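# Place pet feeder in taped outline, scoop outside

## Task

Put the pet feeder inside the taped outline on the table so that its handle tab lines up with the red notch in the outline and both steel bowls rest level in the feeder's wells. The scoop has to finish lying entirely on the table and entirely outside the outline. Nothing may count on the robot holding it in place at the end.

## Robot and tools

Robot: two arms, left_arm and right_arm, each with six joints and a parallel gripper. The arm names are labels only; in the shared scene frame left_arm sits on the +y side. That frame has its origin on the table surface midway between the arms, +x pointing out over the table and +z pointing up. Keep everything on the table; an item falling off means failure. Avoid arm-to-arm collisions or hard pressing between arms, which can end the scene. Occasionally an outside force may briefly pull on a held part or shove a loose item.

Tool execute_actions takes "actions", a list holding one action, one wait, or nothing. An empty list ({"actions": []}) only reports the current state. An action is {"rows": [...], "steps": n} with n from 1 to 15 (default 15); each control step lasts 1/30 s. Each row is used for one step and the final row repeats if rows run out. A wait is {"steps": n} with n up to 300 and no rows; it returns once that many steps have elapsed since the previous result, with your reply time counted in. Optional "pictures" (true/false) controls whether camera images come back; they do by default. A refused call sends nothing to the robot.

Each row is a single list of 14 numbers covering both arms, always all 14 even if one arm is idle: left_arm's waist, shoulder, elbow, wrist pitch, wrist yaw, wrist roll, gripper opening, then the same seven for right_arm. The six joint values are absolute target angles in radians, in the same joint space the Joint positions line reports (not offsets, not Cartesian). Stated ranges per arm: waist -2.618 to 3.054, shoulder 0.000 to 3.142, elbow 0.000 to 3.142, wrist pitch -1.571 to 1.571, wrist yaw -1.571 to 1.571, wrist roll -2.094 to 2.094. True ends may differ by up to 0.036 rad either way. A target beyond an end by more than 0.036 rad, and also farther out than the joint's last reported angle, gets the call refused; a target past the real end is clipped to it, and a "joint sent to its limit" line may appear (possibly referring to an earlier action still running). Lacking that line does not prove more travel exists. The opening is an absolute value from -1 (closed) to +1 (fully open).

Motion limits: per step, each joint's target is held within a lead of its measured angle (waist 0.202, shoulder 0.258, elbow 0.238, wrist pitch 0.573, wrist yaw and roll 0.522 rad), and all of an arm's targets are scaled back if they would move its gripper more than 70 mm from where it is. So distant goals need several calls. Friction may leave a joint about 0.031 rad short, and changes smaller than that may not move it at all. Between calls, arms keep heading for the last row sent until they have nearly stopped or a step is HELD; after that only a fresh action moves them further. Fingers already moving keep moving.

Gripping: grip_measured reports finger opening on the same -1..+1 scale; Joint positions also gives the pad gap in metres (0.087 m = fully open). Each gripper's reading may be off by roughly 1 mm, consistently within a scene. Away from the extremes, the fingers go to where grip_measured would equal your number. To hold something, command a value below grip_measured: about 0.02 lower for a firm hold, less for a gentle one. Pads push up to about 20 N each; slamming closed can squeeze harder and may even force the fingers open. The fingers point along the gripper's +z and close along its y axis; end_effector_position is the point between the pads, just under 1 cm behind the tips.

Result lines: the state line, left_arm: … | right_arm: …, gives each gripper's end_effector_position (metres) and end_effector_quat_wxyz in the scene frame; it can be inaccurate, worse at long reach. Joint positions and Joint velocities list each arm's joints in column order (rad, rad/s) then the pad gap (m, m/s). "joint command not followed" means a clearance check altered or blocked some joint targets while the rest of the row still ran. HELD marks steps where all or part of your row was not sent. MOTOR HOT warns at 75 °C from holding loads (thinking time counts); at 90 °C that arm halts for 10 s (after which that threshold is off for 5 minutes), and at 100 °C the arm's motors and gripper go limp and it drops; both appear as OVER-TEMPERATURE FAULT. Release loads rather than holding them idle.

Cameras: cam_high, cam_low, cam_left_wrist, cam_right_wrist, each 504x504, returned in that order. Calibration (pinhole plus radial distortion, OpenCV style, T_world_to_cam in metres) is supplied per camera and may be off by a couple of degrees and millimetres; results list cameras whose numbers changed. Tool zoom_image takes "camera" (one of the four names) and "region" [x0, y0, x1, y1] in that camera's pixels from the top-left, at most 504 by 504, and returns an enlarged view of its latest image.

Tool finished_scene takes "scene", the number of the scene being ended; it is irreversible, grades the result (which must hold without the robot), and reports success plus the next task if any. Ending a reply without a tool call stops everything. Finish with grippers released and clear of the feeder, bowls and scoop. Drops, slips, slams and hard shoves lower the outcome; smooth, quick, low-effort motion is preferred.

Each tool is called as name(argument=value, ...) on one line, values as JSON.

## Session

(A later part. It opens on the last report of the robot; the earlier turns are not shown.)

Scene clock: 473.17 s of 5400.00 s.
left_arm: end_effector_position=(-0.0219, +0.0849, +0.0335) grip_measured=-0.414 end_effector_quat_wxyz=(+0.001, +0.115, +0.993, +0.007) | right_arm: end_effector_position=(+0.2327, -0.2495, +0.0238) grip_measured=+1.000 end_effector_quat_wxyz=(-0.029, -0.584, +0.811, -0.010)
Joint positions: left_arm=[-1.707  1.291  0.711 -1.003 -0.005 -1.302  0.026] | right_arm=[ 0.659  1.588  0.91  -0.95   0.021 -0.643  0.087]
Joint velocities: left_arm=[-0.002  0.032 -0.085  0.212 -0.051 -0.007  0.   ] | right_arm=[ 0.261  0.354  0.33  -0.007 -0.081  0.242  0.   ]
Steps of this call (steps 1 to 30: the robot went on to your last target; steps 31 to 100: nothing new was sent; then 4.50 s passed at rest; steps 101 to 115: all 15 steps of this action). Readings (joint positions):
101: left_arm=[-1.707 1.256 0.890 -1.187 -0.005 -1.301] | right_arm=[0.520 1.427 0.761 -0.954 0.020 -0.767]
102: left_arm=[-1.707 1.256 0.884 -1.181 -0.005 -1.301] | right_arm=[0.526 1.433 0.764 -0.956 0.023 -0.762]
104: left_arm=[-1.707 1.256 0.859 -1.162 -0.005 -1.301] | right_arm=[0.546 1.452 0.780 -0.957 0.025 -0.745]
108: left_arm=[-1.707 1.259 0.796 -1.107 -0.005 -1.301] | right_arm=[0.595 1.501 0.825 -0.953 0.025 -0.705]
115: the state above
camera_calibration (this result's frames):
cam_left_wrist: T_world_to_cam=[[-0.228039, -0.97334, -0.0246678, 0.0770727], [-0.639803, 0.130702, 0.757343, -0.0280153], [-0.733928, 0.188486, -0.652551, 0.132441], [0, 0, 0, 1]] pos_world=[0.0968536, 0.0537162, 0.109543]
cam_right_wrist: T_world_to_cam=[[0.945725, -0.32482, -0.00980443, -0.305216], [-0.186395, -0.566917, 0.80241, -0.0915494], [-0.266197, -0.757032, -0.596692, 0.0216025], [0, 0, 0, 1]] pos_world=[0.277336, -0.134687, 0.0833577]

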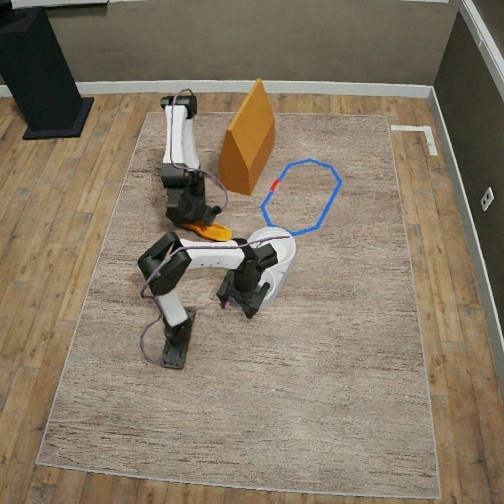

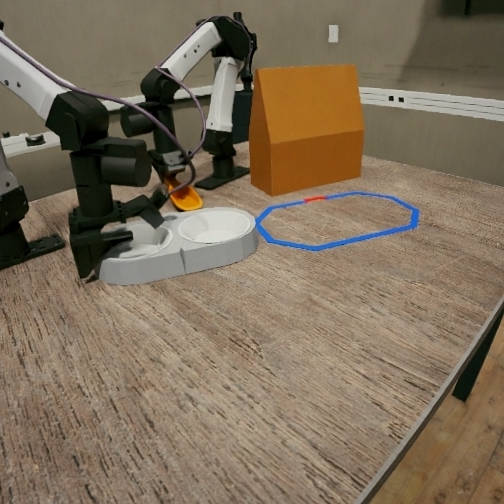

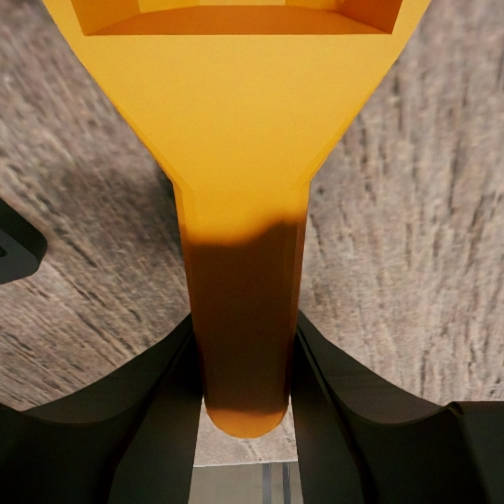

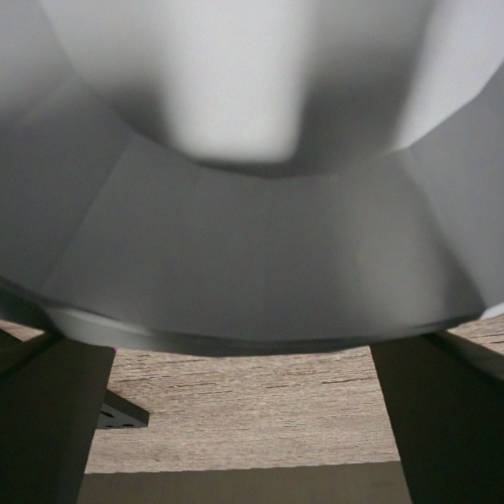

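execute_actions(actions=[{"rows": [[-1.7115,1.316,0.672,-0.93,0,-1.3096,-0.46,0.6973,1.6379,0.9716,-0.9045,0,-0.5901,1],[-1.7115,1.316,0.672,-0.93,0,-1.3096,-0.46,0.7063,1.6501,0.9842,-0.9049,0,-0.5811,1],[-1.7115,1.316,0.672,-0.93,0,-1.3096,-0.46,0.7153,1.6623,0.9968,-0.9052,0,-0.5721,1],[-1.7115,1.316,0.672,-0.93,0,-1.3096,-0.46,0.7244,1.6746,1.0093,-0.9056,0,-0.5630,1],[-1.7115,1.316,0.672,-0.93,0,-1.3096,-0.46,0.7334,1.6868,1.0219,-0.9059,0,-0.5540,1],[-1.7115,1.316,0.672,-0.93,0,-1.3096,-0.46,0.7397,1.6992,1.0373,-0.9088,0,-0.5477,1],[-1.7115,1.316,0.672,-0.93,0,-1.3096,-0.40,0.7460,1.7117,1.0527,-0.9118,0,-0.5414,1],[-1.7115,1.316,0.672,-0.93,0,-1.3096,-0.34,0.7523,1.7241,1.0681,-0.9147,0,-0.5352,1],[-1.7115,1.316,0.672,-0.93,0,-1.3096,-0.25,0.7585,1.7366,1.0834,-0.9177,0,-0.5289,1],[-1.7115,1.316,0.672,-0.93,0,-1.3096,-0.15,0.7648,1.7490,1.0988,-0.9206,0,-0.5226,1],[-1.7115,1.316,0.672,-0.93,0,-1.3096,-0.05,0.7711,1.7615,1.1142,-0.9235,0,-0.5163,1],[-1.7115,1.316,0.672,-0.93,0,-1.3096,0.05,0.7774,1.7739,1.1296,-0.9265,0,-0.5100,1],[-1.7115,1.316,0.672,-0.93,0,-1.3096,0.15,0.7837,1.7864,1.1450,-0.9294,0,-0.5038,1],[-1.7115,1.316,0.672,-0.93,0,-1.3096,0.25,0.7900,1.7988,1.1604,-0.9324,0,-0.4975,1],[-1.7115,1.316,0.672,-0.93,0,-1.3096,0.3,0.7963,1.8113,1.1758,-0.9353,0,-0.4912,1]], "steps": 15}], pictures=false)

execute_actions(actions=[{"rows": [[-1.7115,1.316,0.672,-0.93,0,-1.3096,0.3,0.8026,1.8237,1.1912,-0.9382,0,-0.4849,1],[-1.7115,1.316,0.672,-0.93,0,-1.3096,0.3,0.8088,1.8362,1.2065,-0.9412,0,-0.4786,1],[-1.7115,1.316,0.672,-0.93,0,-1.3096,0.3,0.8151,1.8486,1.2219,-0.9441,0,-0.4724,1],[-1.7115,1.3101,0.6886,-0.9522,0,-1.3096,0.3,0.8214,1.8611,1.2373,-0.9471,0,-0.4661,1],[-1.7115,1.3043,0.7051,-0.9743,0,-1.3096,0.3,0.8277,1.8735,1.2527,-0.9500,0,-0.4598,1],[-1.7115,1.2984,0.7217,-0.9965,0,-1.3096,0.3,0.8323,1.8866,1.2714,-0.9557,0,-0.4552,1],[-1.7115,1.2926,0.7383,-1.0186,0,-1.3096,0.3,0.8368,1.8996,1.2902,-0.9613,0,-0.4507,1],[-1.7115,1.2867,0.7548,-1.0408,0,-1.3096,0.3,0.8414,1.9127,1.3089,-0.9670,0,-0.4461,1],[-1.7115,1.2809,0.7714,-1.0630,0,-1.3096,0.3,0.8459,1.9258,1.3276,-0.9726,0,-0.4416,1],[-1.7115,1.2750,0.7880,-1.0851,0,-1.3096,0.3,0.8505,1.9389,1.3463,-0.9783,0,-0.4370,1],[-1.7115,1.2692,0.8045,-1.1073,0,-1.3096,0.3,0.8550,1.9519,1.3651,-0.9839,0,-0.4324,1],[-1.7115,1.2633,0.8211,-1.1294,0,-1.3096,0.3,0.8596,1.9650,1.3838,-0.9896,0,-0.4279,1],[-1.7115,1.2575,0.8377,-1.1516,0,-1.3096,0.3,0.8641,1.9781,1.4025,-0.9952,0,-0.4233,1],[-1.7115,1.2516,0.8542,-1.1737,0,-1.3096,0.3,0.8687,1.9912,1.4212,-1.0009,0,-0.4188,1],[-1.7115,1.2458,0.8708,-1.1959,0,-1.3096,0.3,0.8732,2.0042,1.4400,-1.0065,0,-0.4142,1]], "steps": 15}])

Scene clock: 483.10 s of 5400.00 s.
left_arm: end_effector_position=(-0.0216, +0.0765, +0.0290) grip_measured=+0.271 end_effector_quat_wxyz=(+0.004, +0.113, +0.993, -0.013) | right_arm: end_effector_position=(+0.2584, -0.1896, +0.0239) grip_measured=+1.000 end_effector_quat_wxyz=(-0.016, -0.582, +0.813, -0.009)
Joint positions: left_arm=[-1.707  1.292  0.693 -0.946 -0.005 -1.306  0.056] | right_arm=[ 0.773  1.772  1.123 -0.955  0.014 -0.526  0.087]
Joint velocities: left_arm=[ 0.002  0.017 -0.002 -0.007  0.037  0.022  0.05 ] | right_arm=[ 0.173  0.349  0.452 -0.007  0.022  0.198  0.   ]
Steps of this call (steps 1 to 30: the robot went on to your last target; steps 31 to 100: nothing new was sent; then 6.10 s passed at rest; steps 101 to 115: all 15 steps of this action). Readings (joint positions):
101: left_arm=[-1.707 1.292 0.706 -0.972 -0.005 -1.306] | right_arm=[0.678 1.609 0.933 -0.942 0.014 -0.611]
102: left_arm=[-1.707 1.292 0.702 -0.967 -0.005 -1.306] | right_arm=[0.681 1.614 0.937 -0.945 0.015 -0.608]
104: left_arm=[-1.707 1.292 0.697 -0.960 -0.005 -1.306] | right_arm=[0.693 1.634 0.958 -0.950 0.015 -0.597]
108: left_arm=[-1.707 1.292 0.695 -0.954 -0.005 -1.306] | right_arm=[0.727 1.684 1.015 -0.951 0.015 -0.569]
115: the state above

Scene clock: 483.60 s of 5400.00 s.
left_arm: end_effector_position=(-0.0214, +0.0695, +0.0644) grip_measured=+0.300 end_effector_quat_wxyz=(+0.005, +0.113, +0.993, -0.014) | right_arm: end_effector_position=(+0.2825, -0.1309, +0.0242) grip_measured=+1.000 end_effector_quat_wxyz=(-0.009, -0.580, +0.814, -0.008)
Joint positions: left_arm=[-1.707  1.273  0.827 -1.095 -0.005 -1.306  0.057] | right_arm=[ 0.852  1.964  1.382 -1.009  0.013 -0.442  0.087]
Joint velocities: left_arm=[-0.012 -0.183  0.486 -0.623 -0.037  0.007  0.001] | right_arm=[ 0.134  0.374  0.54  -0.095  0.037  0.125  0.   ]
Steps of this call (steps 1 to 15: all 15 steps of this action). Readings (joint positions):
1: left_arm=[-1.707 1.292 0.693 -0.946 -0.005 -1.306] | right_arm=[0.779 1.785 1.138 -0.957 0.014 -0.520]
2: left_arm=[-1.707 1.292 0.693 -0.946 -0.005 -1.306] | right_arm=[0.785 1.797 1.153 -0.959 0.014 -0.514]
4: left_arm=[-1.707 1.292 0.693 -0.945 -0.005 -1.306] | right_arm=[0.797 1.821 1.184 -0.964 0.014 -0.501]
8: left_arm=[-1.707 1.292 0.711 -0.978 -0.005 -1.306] | right_arm=[0.820 1.871 1.251 -0.979 0.014 -0.477]
15: the state above
camera_calibration (this result's frames):
cam_left_wrist: T_world_to_cam=[[-0.224316, -0.974375, 0.0165802, 0.0604584], [-0.641547, 0.160458, 0.750114, -0.0506745], [-0.733553, 0.157626, -0.661101, 0.158586], [0, 0, 0, 1]] pos_world=[0.0973828, 0.042043, 0.14185]
cam_right_wrist: T_world_to_cam=[[0.942778, -0.333268, 0.0100857, -0.314535], [-0.215189, -0.585083, 0.781903, -0.0090288], [-0.254682, -0.739331, -0.623319, 0.124571], [0, 0, 0, 1]] pos_world=[0.32632, -0.0180076, 0.0878793]

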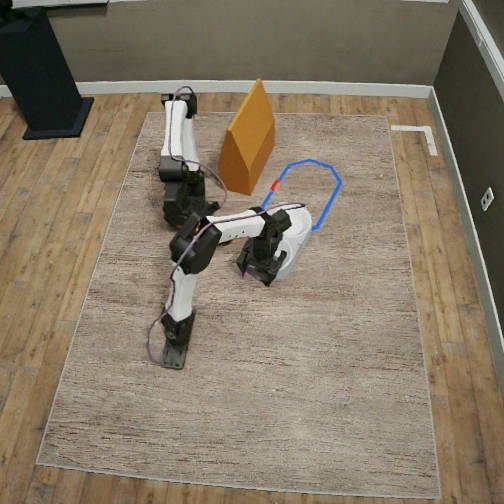

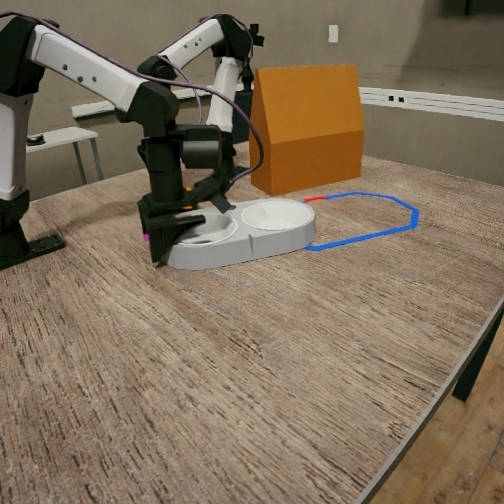

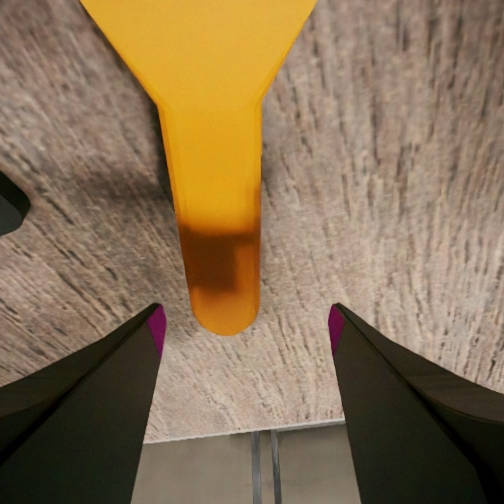

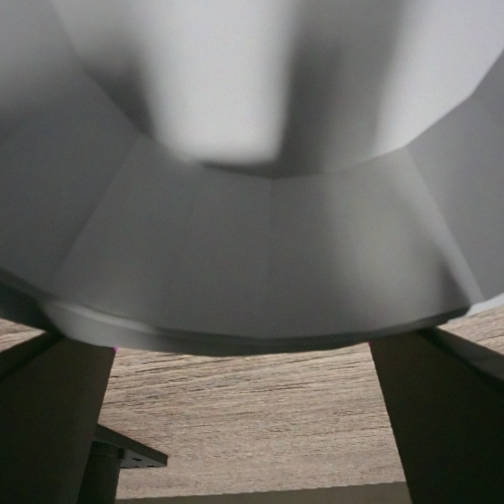

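execute_actions(actions=[{"rows": [[-1.7115,1.2458,0.8708,-1.1959,0,-1.3096,0.3,0.8778,2.0173,1.4587,-1.0122,0,-0.4096,1],[-1.7115,1.2458,0.8708,-1.1959,0,-1.3096,0.3,0.8823,2.0304,1.4774,-1.0178,0,-0.4051,1],[-1.7115,1.2458,0.8708,-1.1959,0,-1.3096,0.3,0.8869,2.0435,1.4961,-1.0235,0,-0.4005,1],[-1.7115,1.2458,0.8708,-1.1959,0,-1.3096,0.3,0.8914,2.0565,1.5149,-1.0291,0,-0.3960,1],[-1.7115,1.2458,0.8708,-1.1959,0,-1.3096,0.3,0.8960,2.0696,1.5336,-1.0348,0,-0.3914,1],[-1.7115,1.2458,0.8708,-1.1959,0,-1.3096,0.3,0.8994,2.0771,1.5455,-1.0322,0,-0.3880,1],[-1.7115,1.2458,0.8708,-1.1959,0,-1.3096,0.3,0.9029,2.0847,1.5574,-1.0295,0,-0.3845,1],[-1.7115,1.2458,0.8708,-1.1959,0,-1.3096,0.3,0.9063,2.0922,1.5692,-1.0269,0,-0.3811,1],[-1.7115,1.2458,0.8708,-1.1959,0,-1.3096,0.3,0.9097,2.0997,1.5811,-1.0243,0,-0.3777,1],[-1.7115,1.2458,0.8708,-1.1959,0,-1.3096,0.3,0.9131,2.1072,1.5930,-1.0217,0,-0.3743,1],[-1.7115,1.2458,0.8708,-1.1959,0,-1.3096,0.3,0.9166,2.1148,1.6049,-1.0190,0,-0.3708,1],[-1.7115,1.2458,0.8708,-1.1959,0,-1.3096,0.3,0.9200,2.1223,1.6168,-1.0164,0,-0.3674,1],[-1.7115,1.2458,0.8708,-1.1959,0,-1.3096,0.3,0.9234,2.1298,1.6286,-1.0138,0,-0.3640,1],[-1.7115,1.2458,0.8708,-1.1959,0,-1.3096,0.3,0.9268,2.1373,1.6405,-1.0112,0,-0.3606,1],[-1.7115,1.2458,0.8708,-1.1959,0,-1.3096,0.3,0.9303,2.1449,1.6524,-1.0085,0,-0.3571,1]], "steps": 15}], pictures=false)

execute_actions(actions=[{"rows": [[-1.7115,1.2458,0.8708,-1.1959,0,-1.3096,0.3,0.9337,2.1524,1.6643,-1.0059,0,-0.3537,1],[-1.7115,1.2458,0.8708,-1.1959,0,-1.3096,0.3,0.9371,2.1599,1.6762,-1.0033,0,-0.3503,1],[-1.7115,1.2458,0.8708,-1.1959,0,-1.3096,0.3,0.9405,2.1674,1.6880,-1.0007,0,-0.3469,1],[-1.7115,1.2458,0.8708,-1.1959,0,-1.3096,0.3,0.9440,2.1750,1.6999,-0.9980,0,-0.3434,1],[-1.7115,1.2458,0.8708,-1.1959,0,-1.3096,0.3,0.9474,2.1825,1.7118,-0.9954,0,-0.3400,1],[-1.7115,1.2458,0.8708,-1.1959,0,-1.3096,0.3,0.9500,2.1887,1.7211,-0.9891,0,-0.3374,1],[-1.7115,1.2458,0.8708,-1.1959,0,-1.3096,0.3,0.9527,2.1950,1.7304,-0.9828,0,-0.3347,1],[-1.7115,1.2458,0.8708,-1.1959,0,-1.3096,0.3,0.9553,2.2012,1.7396,-0.9766,0,-0.3321,1],[-1.7115,1.2458,0.8708,-1.1959,0,-1.3096,0.3,0.9580,2.2075,1.7489,-0.9703,0,-0.3294,1],[-1.7115,1.2458,0.8708,-1.1959,0,-1.3096,0.3,0.9606,2.2137,1.7582,-0.9640,0,-0.3268,1],[-1.7115,1.2458,0.8708,-1.1959,0,-1.3096,0.3,0.9633,2.2200,1.7675,-0.9577,0,-0.3241,1],[-1.7115,1.2458,0.8708,-1.1959,0,-1.3096,0.3,0.9659,2.2262,1.7768,-0.9514,0,-0.3215,1],[-1.7115,1.2458,0.8708,-1.1959,0,-1.3096,0.3,0.9686,2.2325,1.7860,-0.9452,0,-0.3188,1],[-1.7115,1.2458,0.8708,-1.1959,0,-1.3096,0.3,0.9712,2.2387,1.7953,-0.9389,0,-0.3162,1],[-1.7115,1.2458,0.8708,-1.1959,0,-1.3096,0.3,0.9739,2.2450,1.8046,-0.9326,0,-0.3135,1]], "steps": 15}])

Scene clock: 493.80 s of 5400.00 s.
left_arm: end_effector_position=(-0.0218, +0.0805, +0.0754) grip_measured=+0.300 end_effector_quat_wxyz=(+0.002, +0.113, +0.994, +0.003) | right_arm: end_effector_position=(+0.2990, -0.0797, +0.0246) grip_measured=+1.000 end_effector_quat_wxyz=(+0.008, -0.577, +0.816, -0.003)
Joint positions: left_arm=[-1.707  1.255  0.858 -1.179 -0.005 -1.306  0.057] | right_arm=[ 0.91   2.109  1.605 -1.053  0.011 -0.377  0.087]
Joint velocities: left_arm=[ 0.002 -0.012 -0.017  0.007  0.051 -0.037 -0.   ] | right_arm=[ 0.09   0.203  0.335  0.037 -0.022  0.051  0.   ]
Steps of this call (steps 1 to 30: the robot went on to your last target; steps 31 to 220: nothing new was sent; then 2.37 s passed at rest; steps 221 to 235: all 15 steps of this action). Readings (joint positions):
221: left_arm=[-1.707 1.255 0.858 -1.179 -0.005 -1.306] | right_arm=[0.862 1.987 1.416 -1.015 0.010 -0.422]
222: left_arm=[-1.707 1.255 0.858 -1.179 -0.005 -1.306] | right_arm=[0.863 1.993 1.426 -1.023 0.010 -0.421]
224: left_arm=[-1.707 1.255 0.858 -1.179 -0.005 -1.306] | right_arm=[0.867 2.014 1.456 -1.040 0.010 -0.416]
228: left_arm=[-1.707 1.255 0.858 -1.179 -0.005 -1.306] | right_arm=[0.884 2.057 1.521 -1.053 0.011 -0.401]
235: the state above

Scene clock: 494.30 s of 5400.00 s.
left_arm: end_effector_position=(-0.0218, +0.0805, +0.0754) grip_measured=+0.300 end_effector_quat_wxyz=(+0.002, +0.113, +0.994, +0.003) | right_arm: end_effector_position=(+0.3165, -0.0285, +0.0227) grip_measured=+1.000 end_effector_quat_wxyz=(+0.056, -0.576, +0.816, +0.012)
Joint positions: left_arm=[-1.707  1.255  0.858 -1.179 -0.005 -1.306  0.057] | right_arm=[ 0.955  2.207  1.764 -1.013  0.009 -0.331  0.087]
Joint velocities: left_arm=[ 0.002 -0.027 -0.007 -0.022  0.037 -0.007 -0.   ] | right_arm=[0.085 0.168 0.266 0.125 0.022 0.066 0.   ]
Steps of this call (steps 1 to 15: all 15 steps of this action). Readings (joint positions):
1: left_arm=[-1.707 1.255 0.858 -1.179 -0.005 -1.306] | right_arm=[0.913 2.117 1.618 -1.053 0.011 -0.374]
2: left_arm=[-1.707 1.255 0.858 -1.179 -0.005 -1.306] | right_arm=[0.917 2.124 1.630 -1.053 0.011 -0.371]
4: left_arm=[-1.707 1.255 0.858 -1.179 -0.005 -1.306] | right_arm=[0.923 2.139 1.654 -1.053 0.011 -0.364]
8: left_arm=[-1.707 1.255 0.858 -1.179 -0.005 -1.306] | right_arm=[0.936 2.166 1.698 -1.045 0.011 -0.350]
15: the state above
camera_calibration (this result's frames):
cam_left_wrist: T_world_to_cam=[[-0.224317, -0.974369, -0.0169307, 0.0734619], [-0.640563, 0.134331, 0.756065, -0.0593], [-0.734412, 0.180443, -0.654277, 0.161455], [0, 0, 0, 1]] pos_world=[0.0970676, 0.0504114, 0.151714]
cam_right_wrist: T_world_to_cam=[[0.937162, -0.344901, 0.0526363, -0.31197], [-0.282957, -0.663086, 0.693002, 0.0805889], [-0.204115, -0.664349, -0.719011, 0.196316], [0, 0, 0, 1]] pos_world=[0.35524, 0.0762611, 0.101726]

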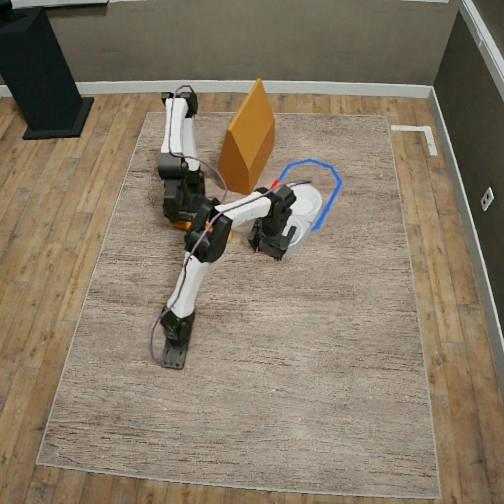

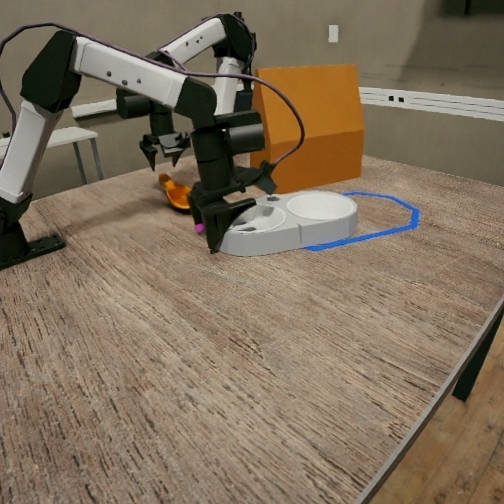

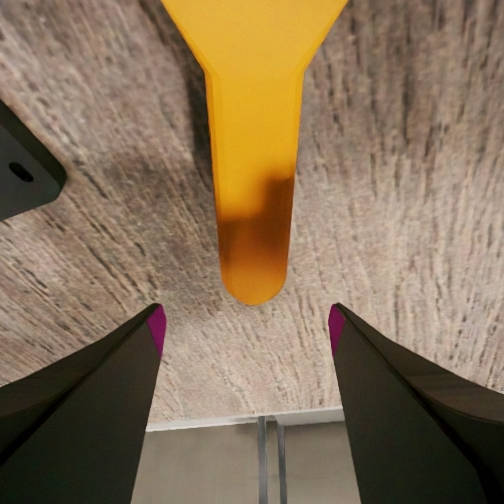

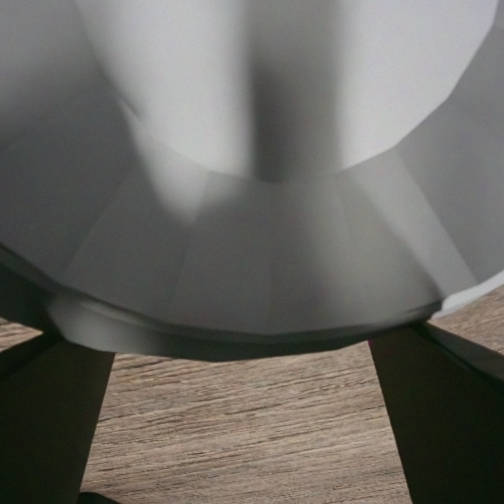

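execute_actions(actions=[])

zoom_image(camera="cam_high", region=[230, 140, 370, 280])

Scene clock: 495.87 s of 5400.00 s.
left_arm: end_effector_position=(-0.0218, +0.0805, +0.0754) grip_measured=+0.300 end_effector_quat_wxyz=(+0.002, +0.113, +0.994, +0.003) | right_arm: end_effector_position=(+0.3204, -0.0176, +0.0218) grip_measured=+1.000 end_effector_quat_wxyz=(+0.072, -0.574, +0.815, +0.018)
Joint positions: left_arm=[-1.707  1.255  0.858 -1.179 -0.005 -1.306  0.057] | right_arm=[ 0.962  2.218  1.78  -0.984  0.007 -0.322  0.087]
Joint velocities: left_arm=[ 0.002 -0.002  0.017 -0.022  0.022 -0.037  0.001] | right_arm=[-0.002 -0.002 -0.012  0.022  0.051 -0.037  0.   ]
Steps of this call (steps 1 to 30: the robot went on to your last target; steps 31 to 47: nothing new was sent). Readings (joint positions):
1: left_arm=[-1.707 1.255 0.858 -1.179 -0.005 -1.306] | right_arm=[0.957 2.212 1.771 -1.006 0.009 -0.328]
2: left_arm=[-1.707 1.255 0.858 -1.179 -0.005 -1.306] | right_arm=[0.959 2.215 1.776 -0.999 0.009 -0.327]
4: left_arm=[-1.707 1.255 0.858 -1.179 -0.005 -1.306] | right_arm=[0.962 2.218 1.779 -0.988 0.008 -0.324]
8: left_arm=[-1.707 1.255 0.858 -1.179 -0.005 -1.306] | right_arm=[0.962 2.218 1.780 -0.984 0.007 -0.322]
47: the state above
All arms were judged still, so your last target was given up. Only a new action makes them travel on or press farther. Fingers that are still opening or closing keep moving.
camera_calibration (this result's frames):
cam_left_wrist: T_world_to_cam=[[-0.224317, -0.974369, -0.0169307, 0.0734619], [-0.640563, 0.134331, 0.756065, -0.0593], [-0.734412, 0.180443, -0.654277, 0.161455], [0, 0, 0, 1]] pos_world=[0.0970676, 0.0504114, 0.151714]
cam_right_wrist: T_world_to_cam=[[0.935719, -0.347603, 0.0600164, -0.311536], [-0.296179, -0.681798, 0.668902, 0.0939436], [-0.191593, -0.64368, -0.740924, 0.200539], [0, 0, 0, 1]] pos_world=[0.357756, 0.084843, 0.104443]

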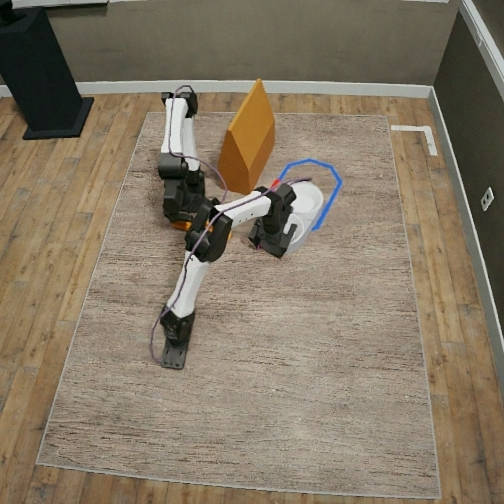

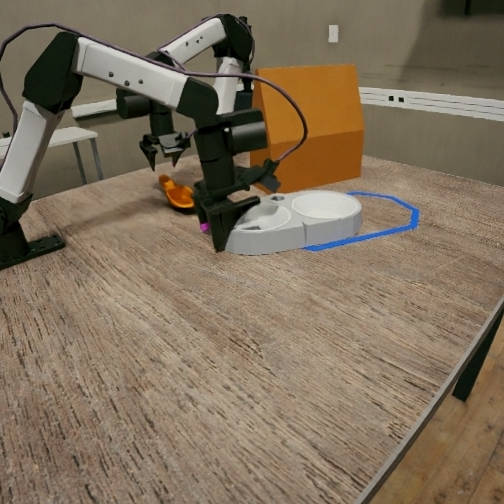

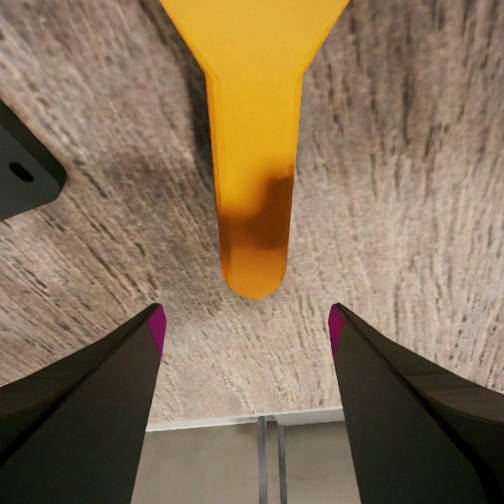

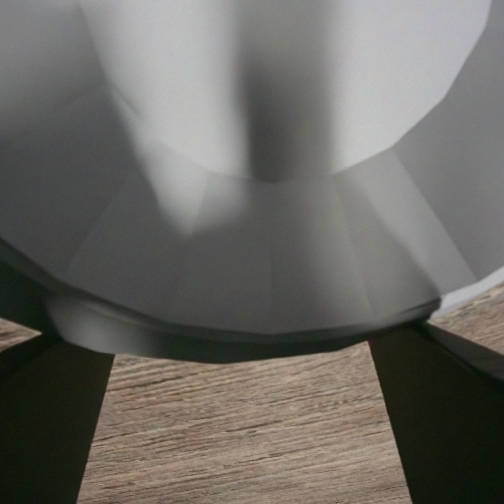

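Region (230, 140, 370, 280) of cam_high's 504x504 image, scaled by 3.600, with more detail than that image has.

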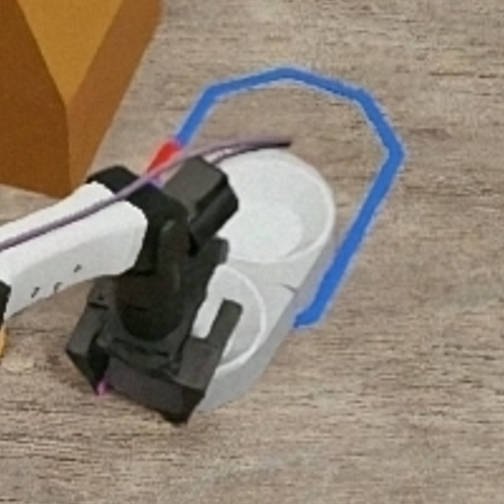

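execute_actions(actions=[{"rows": [[-1.7115,1.2458,0.8708,-1.1959,0,-1.3096,0.3,0.9769,2.2530,1.8172,-0.9303,0,-0.3128,1],[-1.7115,1.2458,0.8708,-1.1959,0,-1.3096,0.3,0.9798,2.2609,1.8297,-0.9281,0,-0.3121,1],[-1.7115,1.2458,0.8708,-1.1959,0,-1.3096,0.3,0.9828,2.2689,1.8423,-0.9258,0,-0.3114,1],[-1.7115,1.2458,0.8708,-1.1959,0,-1.3096,0.3,0.9858,2.2768,1.8548,-0.9235,0,-0.3108,1],[-1.7115,1.2458,0.8708,-1.1959,0,-1.3096,0.3,0.9887,2.2848,1.8674,-0.9212,0,-0.3101,1],[-1.7115,1.2458,0.8708,-1.1959,0,-1.3096,0.3,0.9917,2.2928,1.8800,-0.9190,0,-0.3094,1],[-1.7115,1.2458,0.8708,-1.1959,0,-1.3096,0.3,0.9946,2.3007,1.8925,-0.9167,0,-0.3087,1],[-1.7115,1.2458,0.8708,-1.1959,0,-1.3096,0.3,0.9976,2.3087,1.9051,-0.9144,0,-0.3080,1],[-1.7115,1.2458,0.8708,-1.1959,0,-1.3096,0.3,1.0006,2.3166,1.9176,-0.9121,0,-0.3073,1],[-1.7115,1.2458,0.8708,-1.1959,0,-1.3096,0.3,1.0035,2.3246,1.9302,-0.9099,0,-0.3066,1],[-1.7115,1.2458,0.8708,-1.1959,0,-1.3096,0.3,1.0065,2.3325,1.9427,-0.9076,0,-0.3059,1],[-1.7115,1.2458,0.8708,-1.1959,0,-1.3096,0.3,1.0095,2.3405,1.9553,-0.9053,0,-0.3053,1],[-1.7115,1.2458,0.8708,-1.1959,0,-1.3096,0.3,1.0124,2.3485,1.9679,-0.9030,0,-0.3046,1],[-1.7115,1.2458,0.8708,-1.1959,0,-1.3096,0.3,1.0154,2.3564,1.9804,-0.9008,0,-0.3039,1],[-1.7115,1.2458,0.8708,-1.1959,0,-1.3096,0.3,1.0183,2.3644,1.9930,-0.8985,0,-0.3032,1]], "steps": 15}], pictures=false)

execute_actions(actions=[{"rows": [[-1.7115,1.2458,0.8708,-1.1959,0,-1.3096,0.3,1.0213,2.3723,2.0055,-0.8962,0,-0.3025,1],[-1.7115,1.2458,0.8708,-1.1959,0,-1.3096,0.3,1.0243,2.3803,2.0181,-0.8939,0,-0.3018,1],[-1.7115,1.2458,0.8708,-1.1959,0,-1.3096,0.3,1.0272,2.3883,2.0306,-0.8917,0,-0.3011,1],[-1.7115,1.2458,0.8708,-1.1959,0,-1.3096,0.3,1.0302,2.3962,2.0432,-0.8894,0,-0.3004,1],[-1.7115,1.2458,0.8708,-1.1959,0,-1.3096,0.3,1.0332,2.4042,2.0558,-0.8871,0,-0.2998,1],[-1.7115,1.2458,0.8708,-1.1959,0,-1.3096,0.3,1.0361,2.4121,2.0683,-0.8848,0,-0.2991,1],[-1.7115,1.2458,0.8708,-1.1959,0,-1.3096,0.3,1.0391,2.4201,2.0809,-0.8826,0,-0.2984,1],[-1.7115,1.2458,0.8708,-1.1959,0,-1.3096,0.3,1.0420,2.4280,2.0934,-0.8803,0,-0.2977,1],[-1.7115,1.2458,0.8708,-1.1959,0,-1.3096,0.3,1.0450,2.4360,2.1060,-0.8780,0,-0.2970,1]], "steps": 15}])

zoom_image(camera="cam_high", region=[230, 140, 370, 280])

Scene clock: 541.00 s of 5400.00 s.
left_arm: end_effector_position=(-0.0218, +0.0805, +0.0754) grip_measured=+0.300 end_effector_quat_wxyz=(+0.002, +0.113, +0.994, +0.003) | right_arm: end_effector_position=(+0.3366, +0.0304, +0.0193) grip_measured=+1.000 end_effector_quat_wxyz=(+0.116, -0.580, +0.806, +0.034)
Joint positions: left_arm=[-1.707  1.255  0.858 -1.179 -0.005 -1.306  0.057] | right_arm=[ 0.997  2.326  1.948 -0.951  0.008 -0.308  0.087]
Joint velocities: left_arm=[ 0.002 -0.007 -0.017 -0.007  0.051 -0.037 -0.   ] | right_arm=[ 0.061  0.222  0.354  0.11  -0.037  0.051  0.   ]
Steps of this call (steps 1 to 90: nothing new was sent; then 41.63 s passed at rest; steps 91 to 105: all 15 steps of this action). Readings (joint positions):
91: left_arm=[-1.707 1.255 0.858 -1.179 -0.005 -1.306] | right_arm=[0.962 2.218 1.780 -0.984 0.007 -0.322]
92: left_arm=[-1.707 1.255 0.858 -1.179 -0.005 -1.306] | right_arm=[0.962 2.221 1.784 -0.986 0.007 -0.321]
94: left_arm=[-1.707 1.255 0.858 -1.179 -0.005 -1.306] | right_arm=[0.964 2.235 1.806 -0.986 0.007 -0.321]
98: left_arm=[-1.707 1.255 0.858 -1.179 -0.005 -1.306] | right_arm=[0.975 2.269 1.860 -0.975 0.007 -0.316]
105: the state above

Scene clock: 541.50 s of 5400.00 s.
left_arm: end_effector_position=(-0.0218, +0.0805, +0.0754) grip_measured=+0.300 end_effector_quat_wxyz=(+0.002, +0.113, +0.994, +0.003) | right_arm: end_effector_position=(+0.3455, +0.0724, +0.0174) grip_measured=+1.000 end_effector_quat_wxyz=(+0.156, -0.586, +0.793, +0.050)
Joint positions: left_arm=[-1.707  1.255  0.858 -1.179 -0.005 -1.306  0.057] | right_arm=[ 1.031  2.412  2.08  -0.91   0.01  -0.299  0.087]
Joint velocities: left_arm=[ 0.002 -0.022 -0.007 -0.022 -0.007  0.022  0.001] | right_arm=[ 0.012 -0.017  0.007 -0.007 -0.022  0.007  0.   ]
Steps of this call (steps 1 to 15: all 15 steps of this action). Readings (joint positions):
1: left_arm=[-1.707 1.255 0.858 -1.179 -0.005 -1.306] | right_arm=[0.999 2.334 1.960 -0.948 0.009 -0.307]
2: left_arm=[-1.707 1.255 0.858 -1.179 -0.005 -1.306] | right_arm=[1.002 2.342 1.973 -0.945 0.009 -0.306]
4: left_arm=[-1.707 1.255 0.858 -1.179 -0.005 -1.306] | right_arm=[1.008 2.358 1.998 -0.940 0.009 -0.304]
8: left_arm=[-1.707 1.255 0.858 -1.179 -0.005 -1.306] | right_arm=[1.020 2.390 2.048 -0.929 0.010 -0.302]
15: the state above
camera_calibration (this result's frames):
cam_left_wrist: T_world_to_cam=[[-0.224317, -0.974369, -0.0169307, 0.0734619], [-0.640563, 0.134331, 0.756065, -0.0593], [-0.734412, 0.180443, -0.654277, 0.161455], [0, 0, 0, 1]] pos_world=[0.0970676, 0.0504114, 0.151714]
cam_right_wrist: T_world_to_cam=[[0.942282, -0.316518, 0.109185, -0.308924], [-0.324801, -0.784932, 0.527623, 0.185537], [-0.0812996, -0.532633, -0.842433, 0.215636], [0, 0, 0, 1]] pos_world=[0.368888, 0.162709, 0.117496]

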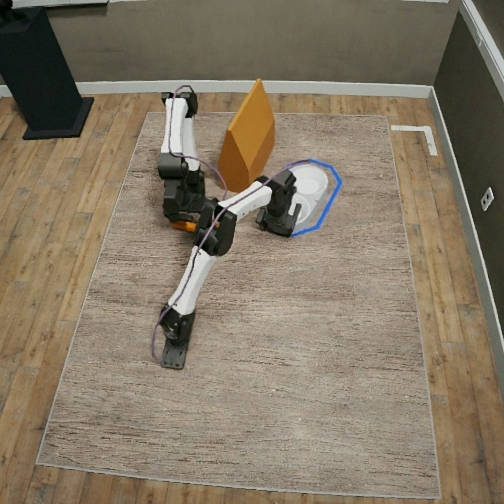

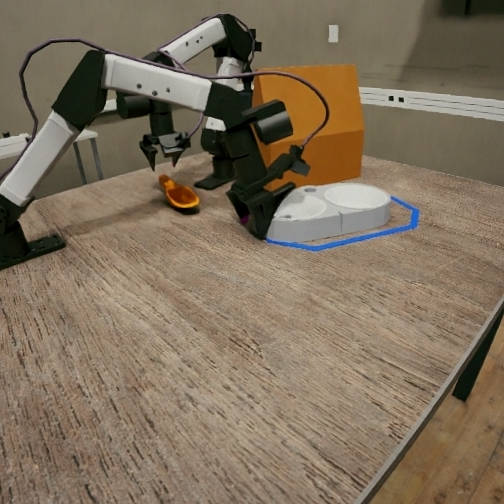

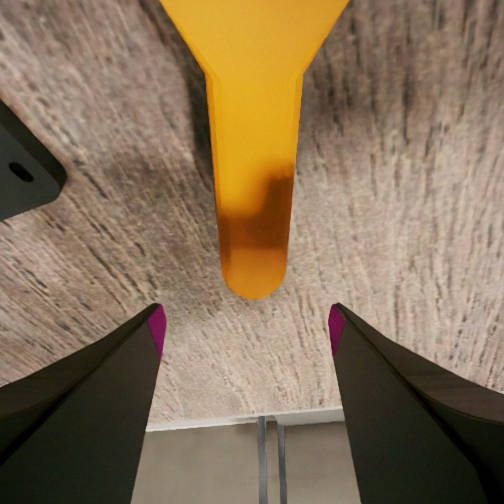

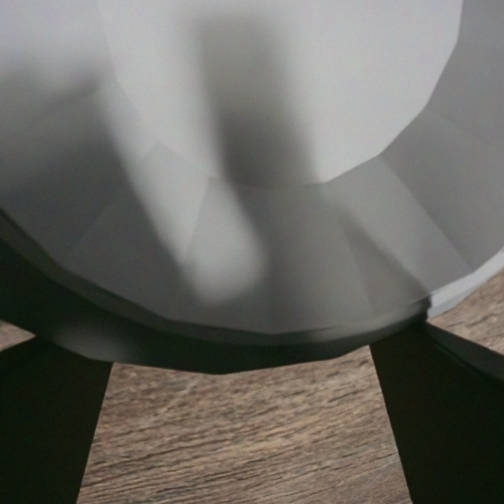

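Region (230, 140, 370, 280) of cam_high's 504x504 image, scaled by 3.600, with more detail than that image has.

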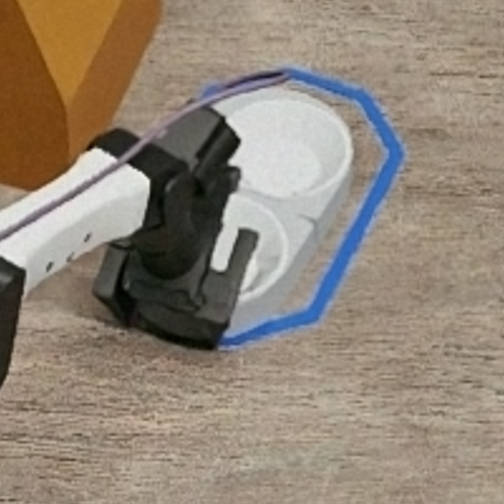

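execute_actions(actions=[{"rows": [[-1.7115,1.2458,0.8708,-1.1959,0,-1.3096,0.3,1.0474,2.4388,2.1093,-0.8667,0,-0.2981,1],[-1.7115,1.2458,0.8708,-1.1959,0,-1.3096,0.3,1.0498,2.4415,2.1127,-0.8553,0,-0.2992,1],[-1.7115,1.2458,0.8708,-1.1959,0,-1.3096,0.3,1.0523,2.4443,2.1160,-0.8440,0,-0.3003,1],[-1.7115,1.2458,0.8708,-1.1959,0,-1.3096,0.3,1.0547,2.4470,2.1193,-0.8327,0,-0.3013,1],[-1.7115,1.2458,0.8708,-1.1959,0,-1.3096,0.3,1.0571,2.4498,2.1227,-0.8213,0,-0.3024,1],[-1.7115,1.2458,0.8708,-1.1959,0,-1.3096,0.3,1.0595,2.4525,2.1260,-0.8100,0,-0.3035,1],[-1.7115,1.2458,0.8708,-1.1959,0,-1.3096,0.3,1.0619,2.4553,2.1293,-0.7987,0,-0.3046,1],[-1.7115,1.2458,0.8708,-1.1959,0,-1.3096,0.3,1.0643,2.4580,2.1327,-0.7873,0,-0.3057,1],[-1.7115,1.2458,0.8708,-1.1959,0,-1.3096,0.3,1.0668,2.4608,2.1360,-0.7760,0,-0.3068,1],[-1.7115,1.2458,0.8708,-1.1959,0,-1.3096,0.3,1.0692,2.4635,2.1393,-0.7647,0,-0.3078,1],[-1.7115,1.2458,0.8708,-1.1959,0,-1.3096,0.3,1.0716,2.4663,2.1427,-0.7533,0,-0.3089,1],[-1.7115,1.2458,0.8708,-1.1959,0,-1.3096,0.3,1.0740,2.4690,2.1460,-0.7420,0,-0.3100,1]], "steps": 15}], pictures=false)

execute_actions(actions=[{"steps": 8}])

zoom_image(camera="cam_high", region=[230, 140, 370, 280])

Scene clock: 553.33 s of 5400.00 s.
left_arm: end_effector_position=(-0.0218, +0.0805, +0.0754) grip_measured=+0.300 end_effector_quat_wxyz=(+0.002, +0.113, +0.994, +0.003) | right_arm: end_effector_position=(+0.3524, +0.1083, +0.0175) grip_measured=+1.000 end_effector_quat_wxyz=(+0.207, -0.591, +0.777, +0.070)
Joint positions: left_arm=[-1.707  1.255  0.858 -1.179 -0.005 -1.306  0.057] | right_arm=[ 1.058  2.447  2.118 -0.802  0.011 -0.3    0.087]
Joint velocities: left_arm=[-0.007 -0.007  0.017 -0.022 -0.081 -0.051 -0.001] | right_arm=[ 0.037  0.017  0.022  0.271 -0.007  0.081  0.   ]
Steps of this call (steps 1 to 15: the robot went on to your last target; steps 16 to 90: nothing new was sent; then 8.33 s passed at rest; steps 91 to 105: all 15 steps of this action). Readings (joint positions):
91: left_arm=[-1.707 1.255 0.858 -1.179 -0.005 -1.306] | right_arm=[1.031 2.412 2.080 -0.909 0.010 -0.298]
92: left_arm=[-1.707 1.255 0.858 -1.179 -0.005 -1.306] | right_arm=[1.031 2.412 2.080 -0.908 0.010 -0.298]
94: left_arm=[-1.707 1.255 0.858 -1.179 -0.005 -1.306] | right_arm=[1.032 2.416 2.083 -0.901 0.011 -0.298]
98: left_arm=[-1.707 1.255 0.858 -1.179 -0.005 -1.306] | right_arm=[1.039 2.430 2.099 -0.867 0.011 -0.298]
105: the state above

Scene clock: 553.60 s of 5400.00 s.
left_arm: end_effector_position=(-0.0218, +0.0805, +0.0754) grip_measured=+0.300 end_effector_quat_wxyz=(+0.002, +0.113, +0.994, +0.003) | right_arm: end_effector_position=(+0.3538, +0.1129, +0.0180) grip_measured=+1.000 end_effector_quat_wxyz=(+0.215, -0.590, +0.775, +0.073)
Joint positions: left_arm=[-1.707  1.255  0.858 -1.179 -0.005 -1.306  0.057] | right_arm=[ 1.06   2.449  2.118 -0.782  0.011 -0.301  0.087]
Joint velocities: left_arm=[ 0.012  0.017 -0.017 -0.037 -0.007 -0.022 -0.   ] | right_arm=[-0.017  0.002 -0.002 -0.022  0.007 -0.022  0.   ]
Steps of this call (steps 1 to 8: the robot went on to your last target). Readings (joint positions):
1: left_arm=[-1.707 1.255 0.858 -1.179 -0.005 -1.306] | right_arm=[1.059 2.448 2.118 -0.797 0.011 -0.300]
2: left_arm=[-1.707 1.255 0.858 -1.179 -0.005 -1.306] | right_arm=[1.060 2.448 2.118 -0.792 0.011 -0.301]
4: left_arm=[-1.707 1.255 0.858 -1.179 -0.005 -1.306] | right_arm=[1.060 2.448 2.118 -0.787 0.011 -0.301]
8: the state above
camera_calibration (this result's frames):
cam_left_wrist: T_world_to_cam=[[-0.224317, -0.974369, -0.0169307, 0.0734619], [-0.640563, 0.134331, 0.756065, -0.0593], [-0.734412, 0.180443, -0.654277, 0.161455], [0, 0, 0, 1]] pos_world=[0.0970676, 0.0504114, 0.151714]
cam_right_wrist: T_world_to_cam=[[0.942505, -0.301477, 0.144206, -0.306386], [-0.334171, -0.845456, 0.416575, 0.231864], [-0.00366815, -0.440813, -0.897591, 0.201513], [0, 0, 0, 1]] pos_world=[0.366991, 0.192493, 0.12847]

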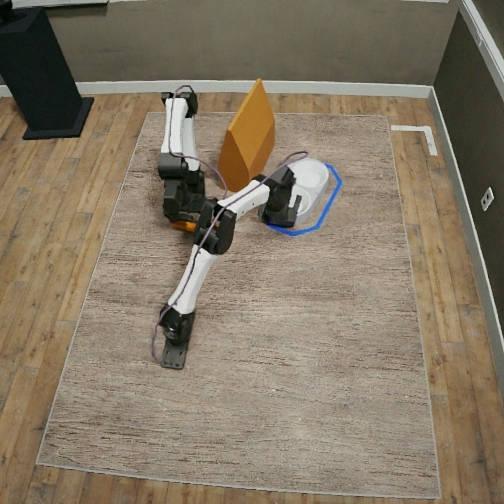

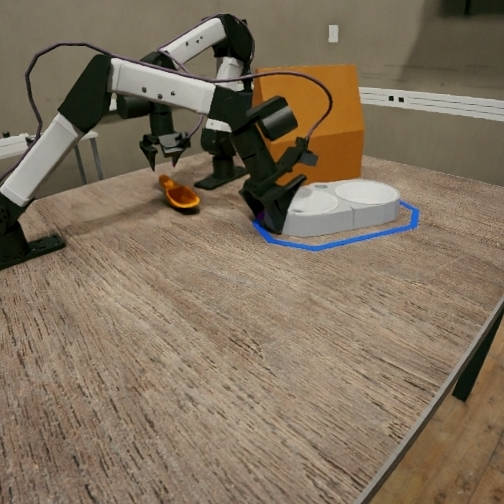

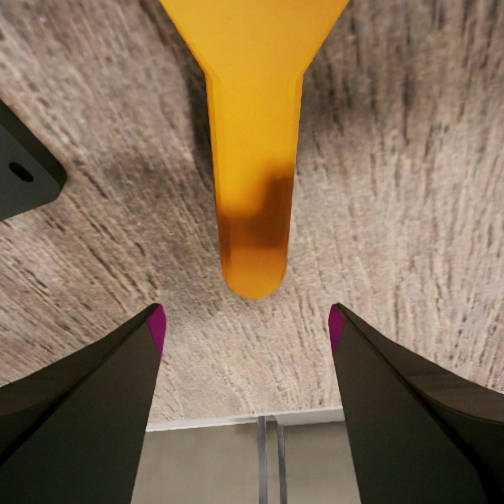

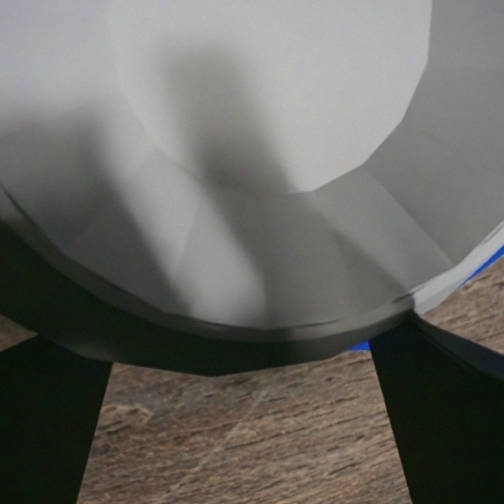

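Region (230, 140, 370, 280) of cam_high's 504x504 image, scaled by 3.600, with more detail than that image has.

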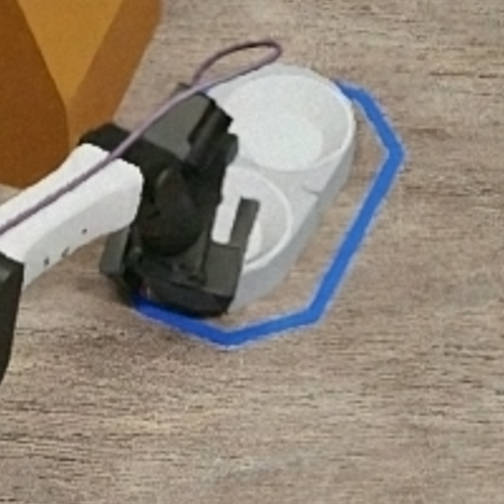

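execute_actions(actions=[{"rows": [[-1.7115,1.2458,0.8708,-1.1959,0,-1.3096,0.3,1.058,2.44,2.112,-0.81,0,-0.30,1],[-1.7115,1.2458,0.8708,-1.1959,0,-1.3096,0.3,1.055,2.432,2.106,-0.84,0,-0.30,1],[-1.7115,1.2458,0.8708,-1.1959,0,-1.3096,0.3,1.052,2.424,2.10,-0.87,0,-0.30,1],[-1.7115,1.2458,0.8708,-1.1959,0,-1.3096,0.3,1.049,2.416,2.093,-0.90,0,-0.30,1],[-1.7115,1.2458,0.8708,-1.1959,0,-1.3096,0.3,1.047,2.408,2.086,-0.93,0,-0.30,1],[-1.7115,1.2458,0.8708,-1.1959,0,-1.3096,0.3,1.045,2.40,2.08,-0.95,0,-0.30,1],[-1.7115,1.2458,0.8708,-1.1959,0,-1.3096,0.3,1.0344,2.3611,2.0433,-0.9667,0,-0.30,1],[-1.7115,1.2458,0.8708,-1.1959,0,-1.3096,0.3,1.0239,2.3222,2.0067,-0.9833,0,-0.30,1],[-1.7115,1.2458,0.8708,-1.1959,0,-1.3096,0.3,1.0133,2.2833,1.97,-1.0,0,-0.30,1],[-1.7115,1.2458,0.8708,-1.1959,0,-1.3096,0.3,1.0028,2.2444,1.9333,-1.0167,0,-0.30,1],[-1.7115,1.2458,0.8708,-1.1959,0,-1.3096,0.3,0.9922,2.2056,1.8967,-1.0333,0,-0.30,1],[-1.7115,1.2458,0.8708,-1.1959,0,-1.3096,0.3,0.9817,2.1667,1.86,-1.05,0,-0.30,1],[-1.7115,1.2458,0.8708,-1.1959,0,-1.3096,0.3,0.9711,2.1278,1.8233,-1.0667,0,-0.30,1],[-1.7115,1.2458,0.8708,-1.1959,0,-1.3096,0.3,0.9606,2.0889,1.7867,-1.0833,0,-0.30,1],[-1.7115,1.2458,0.8708,-1.1959,0,-1.3096,0.3,0.95,2.05,1.75,-1.1,0,-0.30,1]], "steps": 15}], pictures=false)

execute_actions(actions=[{"steps": 10}])

zoom_image(camera="cam_high", region=[230, 140, 370, 280])

Scene clock: 560.83 s of 5400.00 s.
left_arm: end_effector_position=(-0.0218, +0.0805, +0.0754) grip_measured=+0.300 end_effector_quat_wxyz=(+0.002, +0.113, +0.994, +0.003) | right_arm: end_effector_position=(+0.3225, -0.0009, +0.0741) grip_measured=+1.000 end_effector_quat_wxyz=(+0.127, -0.569, +0.812, +0.039)
Joint positions: left_arm=[-1.707  1.255  0.858 -1.179 -0.005 -1.306  0.057] | right_arm=[ 0.978  2.126  1.835 -1.013  0.003 -0.301  0.087]
Joint velocities: left_arm=[-0.007 -0.027 -0.012  0.022 -0.022  0.022 -0.001] | right_arm=[-0.432 -1.219 -0.96  -0.535  0.007  0.022  0.   ]
Steps of this call (steps 1 to 30: the robot went on to your last target; steps 31 to 100: nothing new was sent; then 3.40 s passed at rest; steps 101 to 115: all 15 steps of this action). Readings (joint positions):
101: left_arm=[-1.707 1.255 0.858 -1.179 -0.005 -1.306] | right_arm=[1.060 2.449 2.118 -0.782 0.011 -0.301]
102: left_arm=[-1.707 1.255 0.858 -1.179 -0.005 -1.306] | right_arm=[1.060 2.448 2.118 -0.788 0.011 -0.301]
104: left_arm=[-1.707 1.255 0.858 -1.179 -0.005 -1.306] | right_arm=[1.060 2.443 2.118 -0.816 0.009 -0.301]
108: left_arm=[-1.707 1.255 0.858 -1.179 -0.005 -1.306] | right_arm=[1.056 2.395 2.077 -0.885 0.006 -0.301]
115: the state above

Scene clock: 561.17 s of 5400.00 s.
left_arm: end_effector_position=(-0.0218, +0.0805, +0.0754) grip_measured=+0.300 end_effector_quat_wxyz=(+0.002, +0.113, +0.994, +0.003) | right_arm: end_effector_position=(+0.3147, -0.0328, +0.0923) grip_measured=+1.000 end_effector_quat_wxyz=(+0.110, -0.557, +0.823, +0.032)
Joint positions: left_arm=[-1.707  1.255  0.858 -1.179 -0.005 -1.306  0.057] | right_arm=[ 0.946  2.038  1.779 -1.082  0.003 -0.301  0.087]
Joint velocities: left_arm=[-0.007  0.017  0.007 -0.066  0.007 -0.037 -0.001] | right_arm=[ 0.002  0.002 -0.066 -0.051 -0.066 -0.007  0.   ]
Steps of this call (steps 1 to 10: the robot went on to your last target). Readings (joint positions):
1: left_arm=[-1.707 1.255 0.858 -1.179 -0.005 -1.306] | right_arm=[0.965 2.089 1.810 -1.033 0.003 -0.301]
2: left_arm=[-1.707 1.255 0.858 -1.179 -0.005 -1.306] | right_arm=[0.954 2.063 1.797 -1.051 0.003 -0.301]
4: left_arm=[-1.707 1.255 0.858 -1.179 -0.005 -1.306] | right_arm=[0.946 2.040 1.793 -1.068 0.003 -0.301]
8: left_arm=[-1.707 1.255 0.858 -1.179 -0.005 -1.306] | right_arm=[0.946 2.038 1.784 -1.077 0.003 -0.301]
10: the state above
camera_calibration (this result's frames):
cam_left_wrist: T_world_to_cam=[[-0.224317, -0.974369, -0.0169307, 0.0734619], [-0.640563, 0.134331, 0.756065, -0.0593], [-0.734412, 0.180443, -0.654277, 0.161455], [0, 0, 0, 1]] pos_world=[0.0970676, 0.0504114, 0.151714]
cam_right_wrist: T_world_to_cam=[[0.919622, -0.385462, 0.0755912, -0.313352], [-0.349166, -0.714025, 0.606837, 0.0561182], [-0.179938, -0.584455, -0.791224, 0.244759], [0, 0, 0, 1]] pos_world=[0.351801, 0.0623355, 0.183291]

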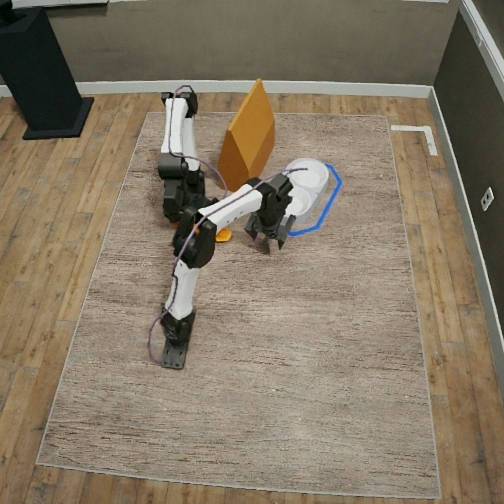

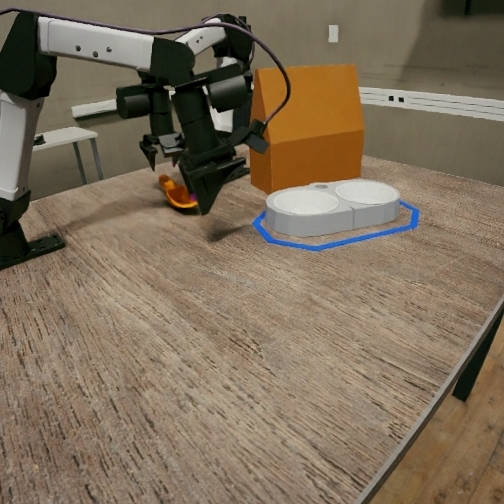

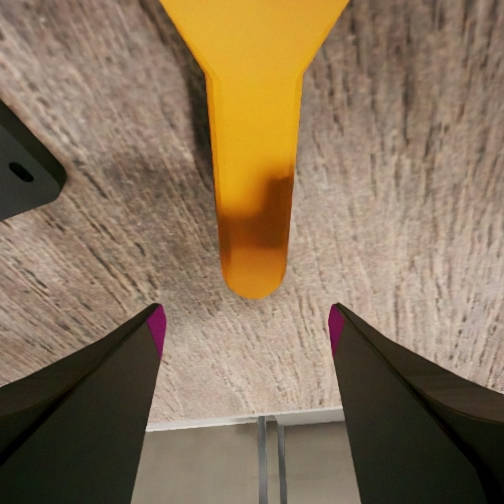

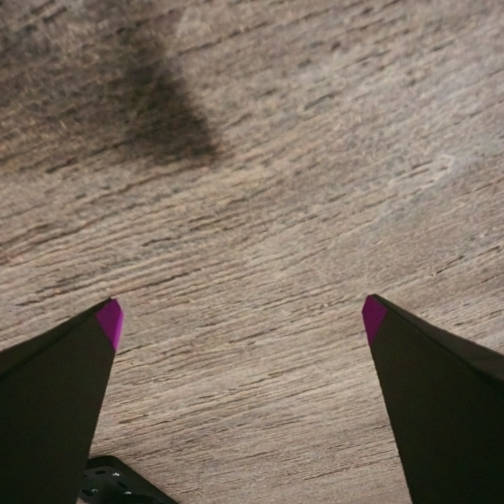

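Region (230, 140, 370, 280) of cam_high's 504x504 image, scaled by 3.600, with more detail than that image has.

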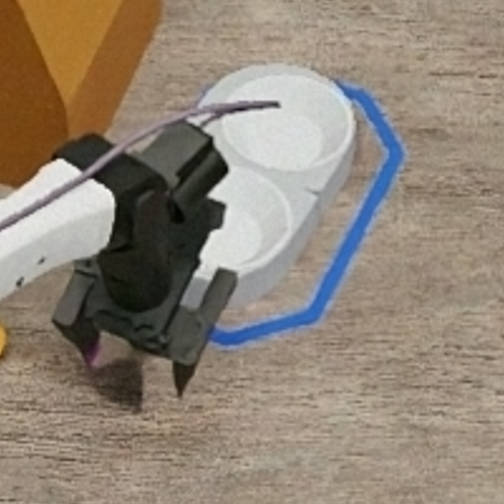

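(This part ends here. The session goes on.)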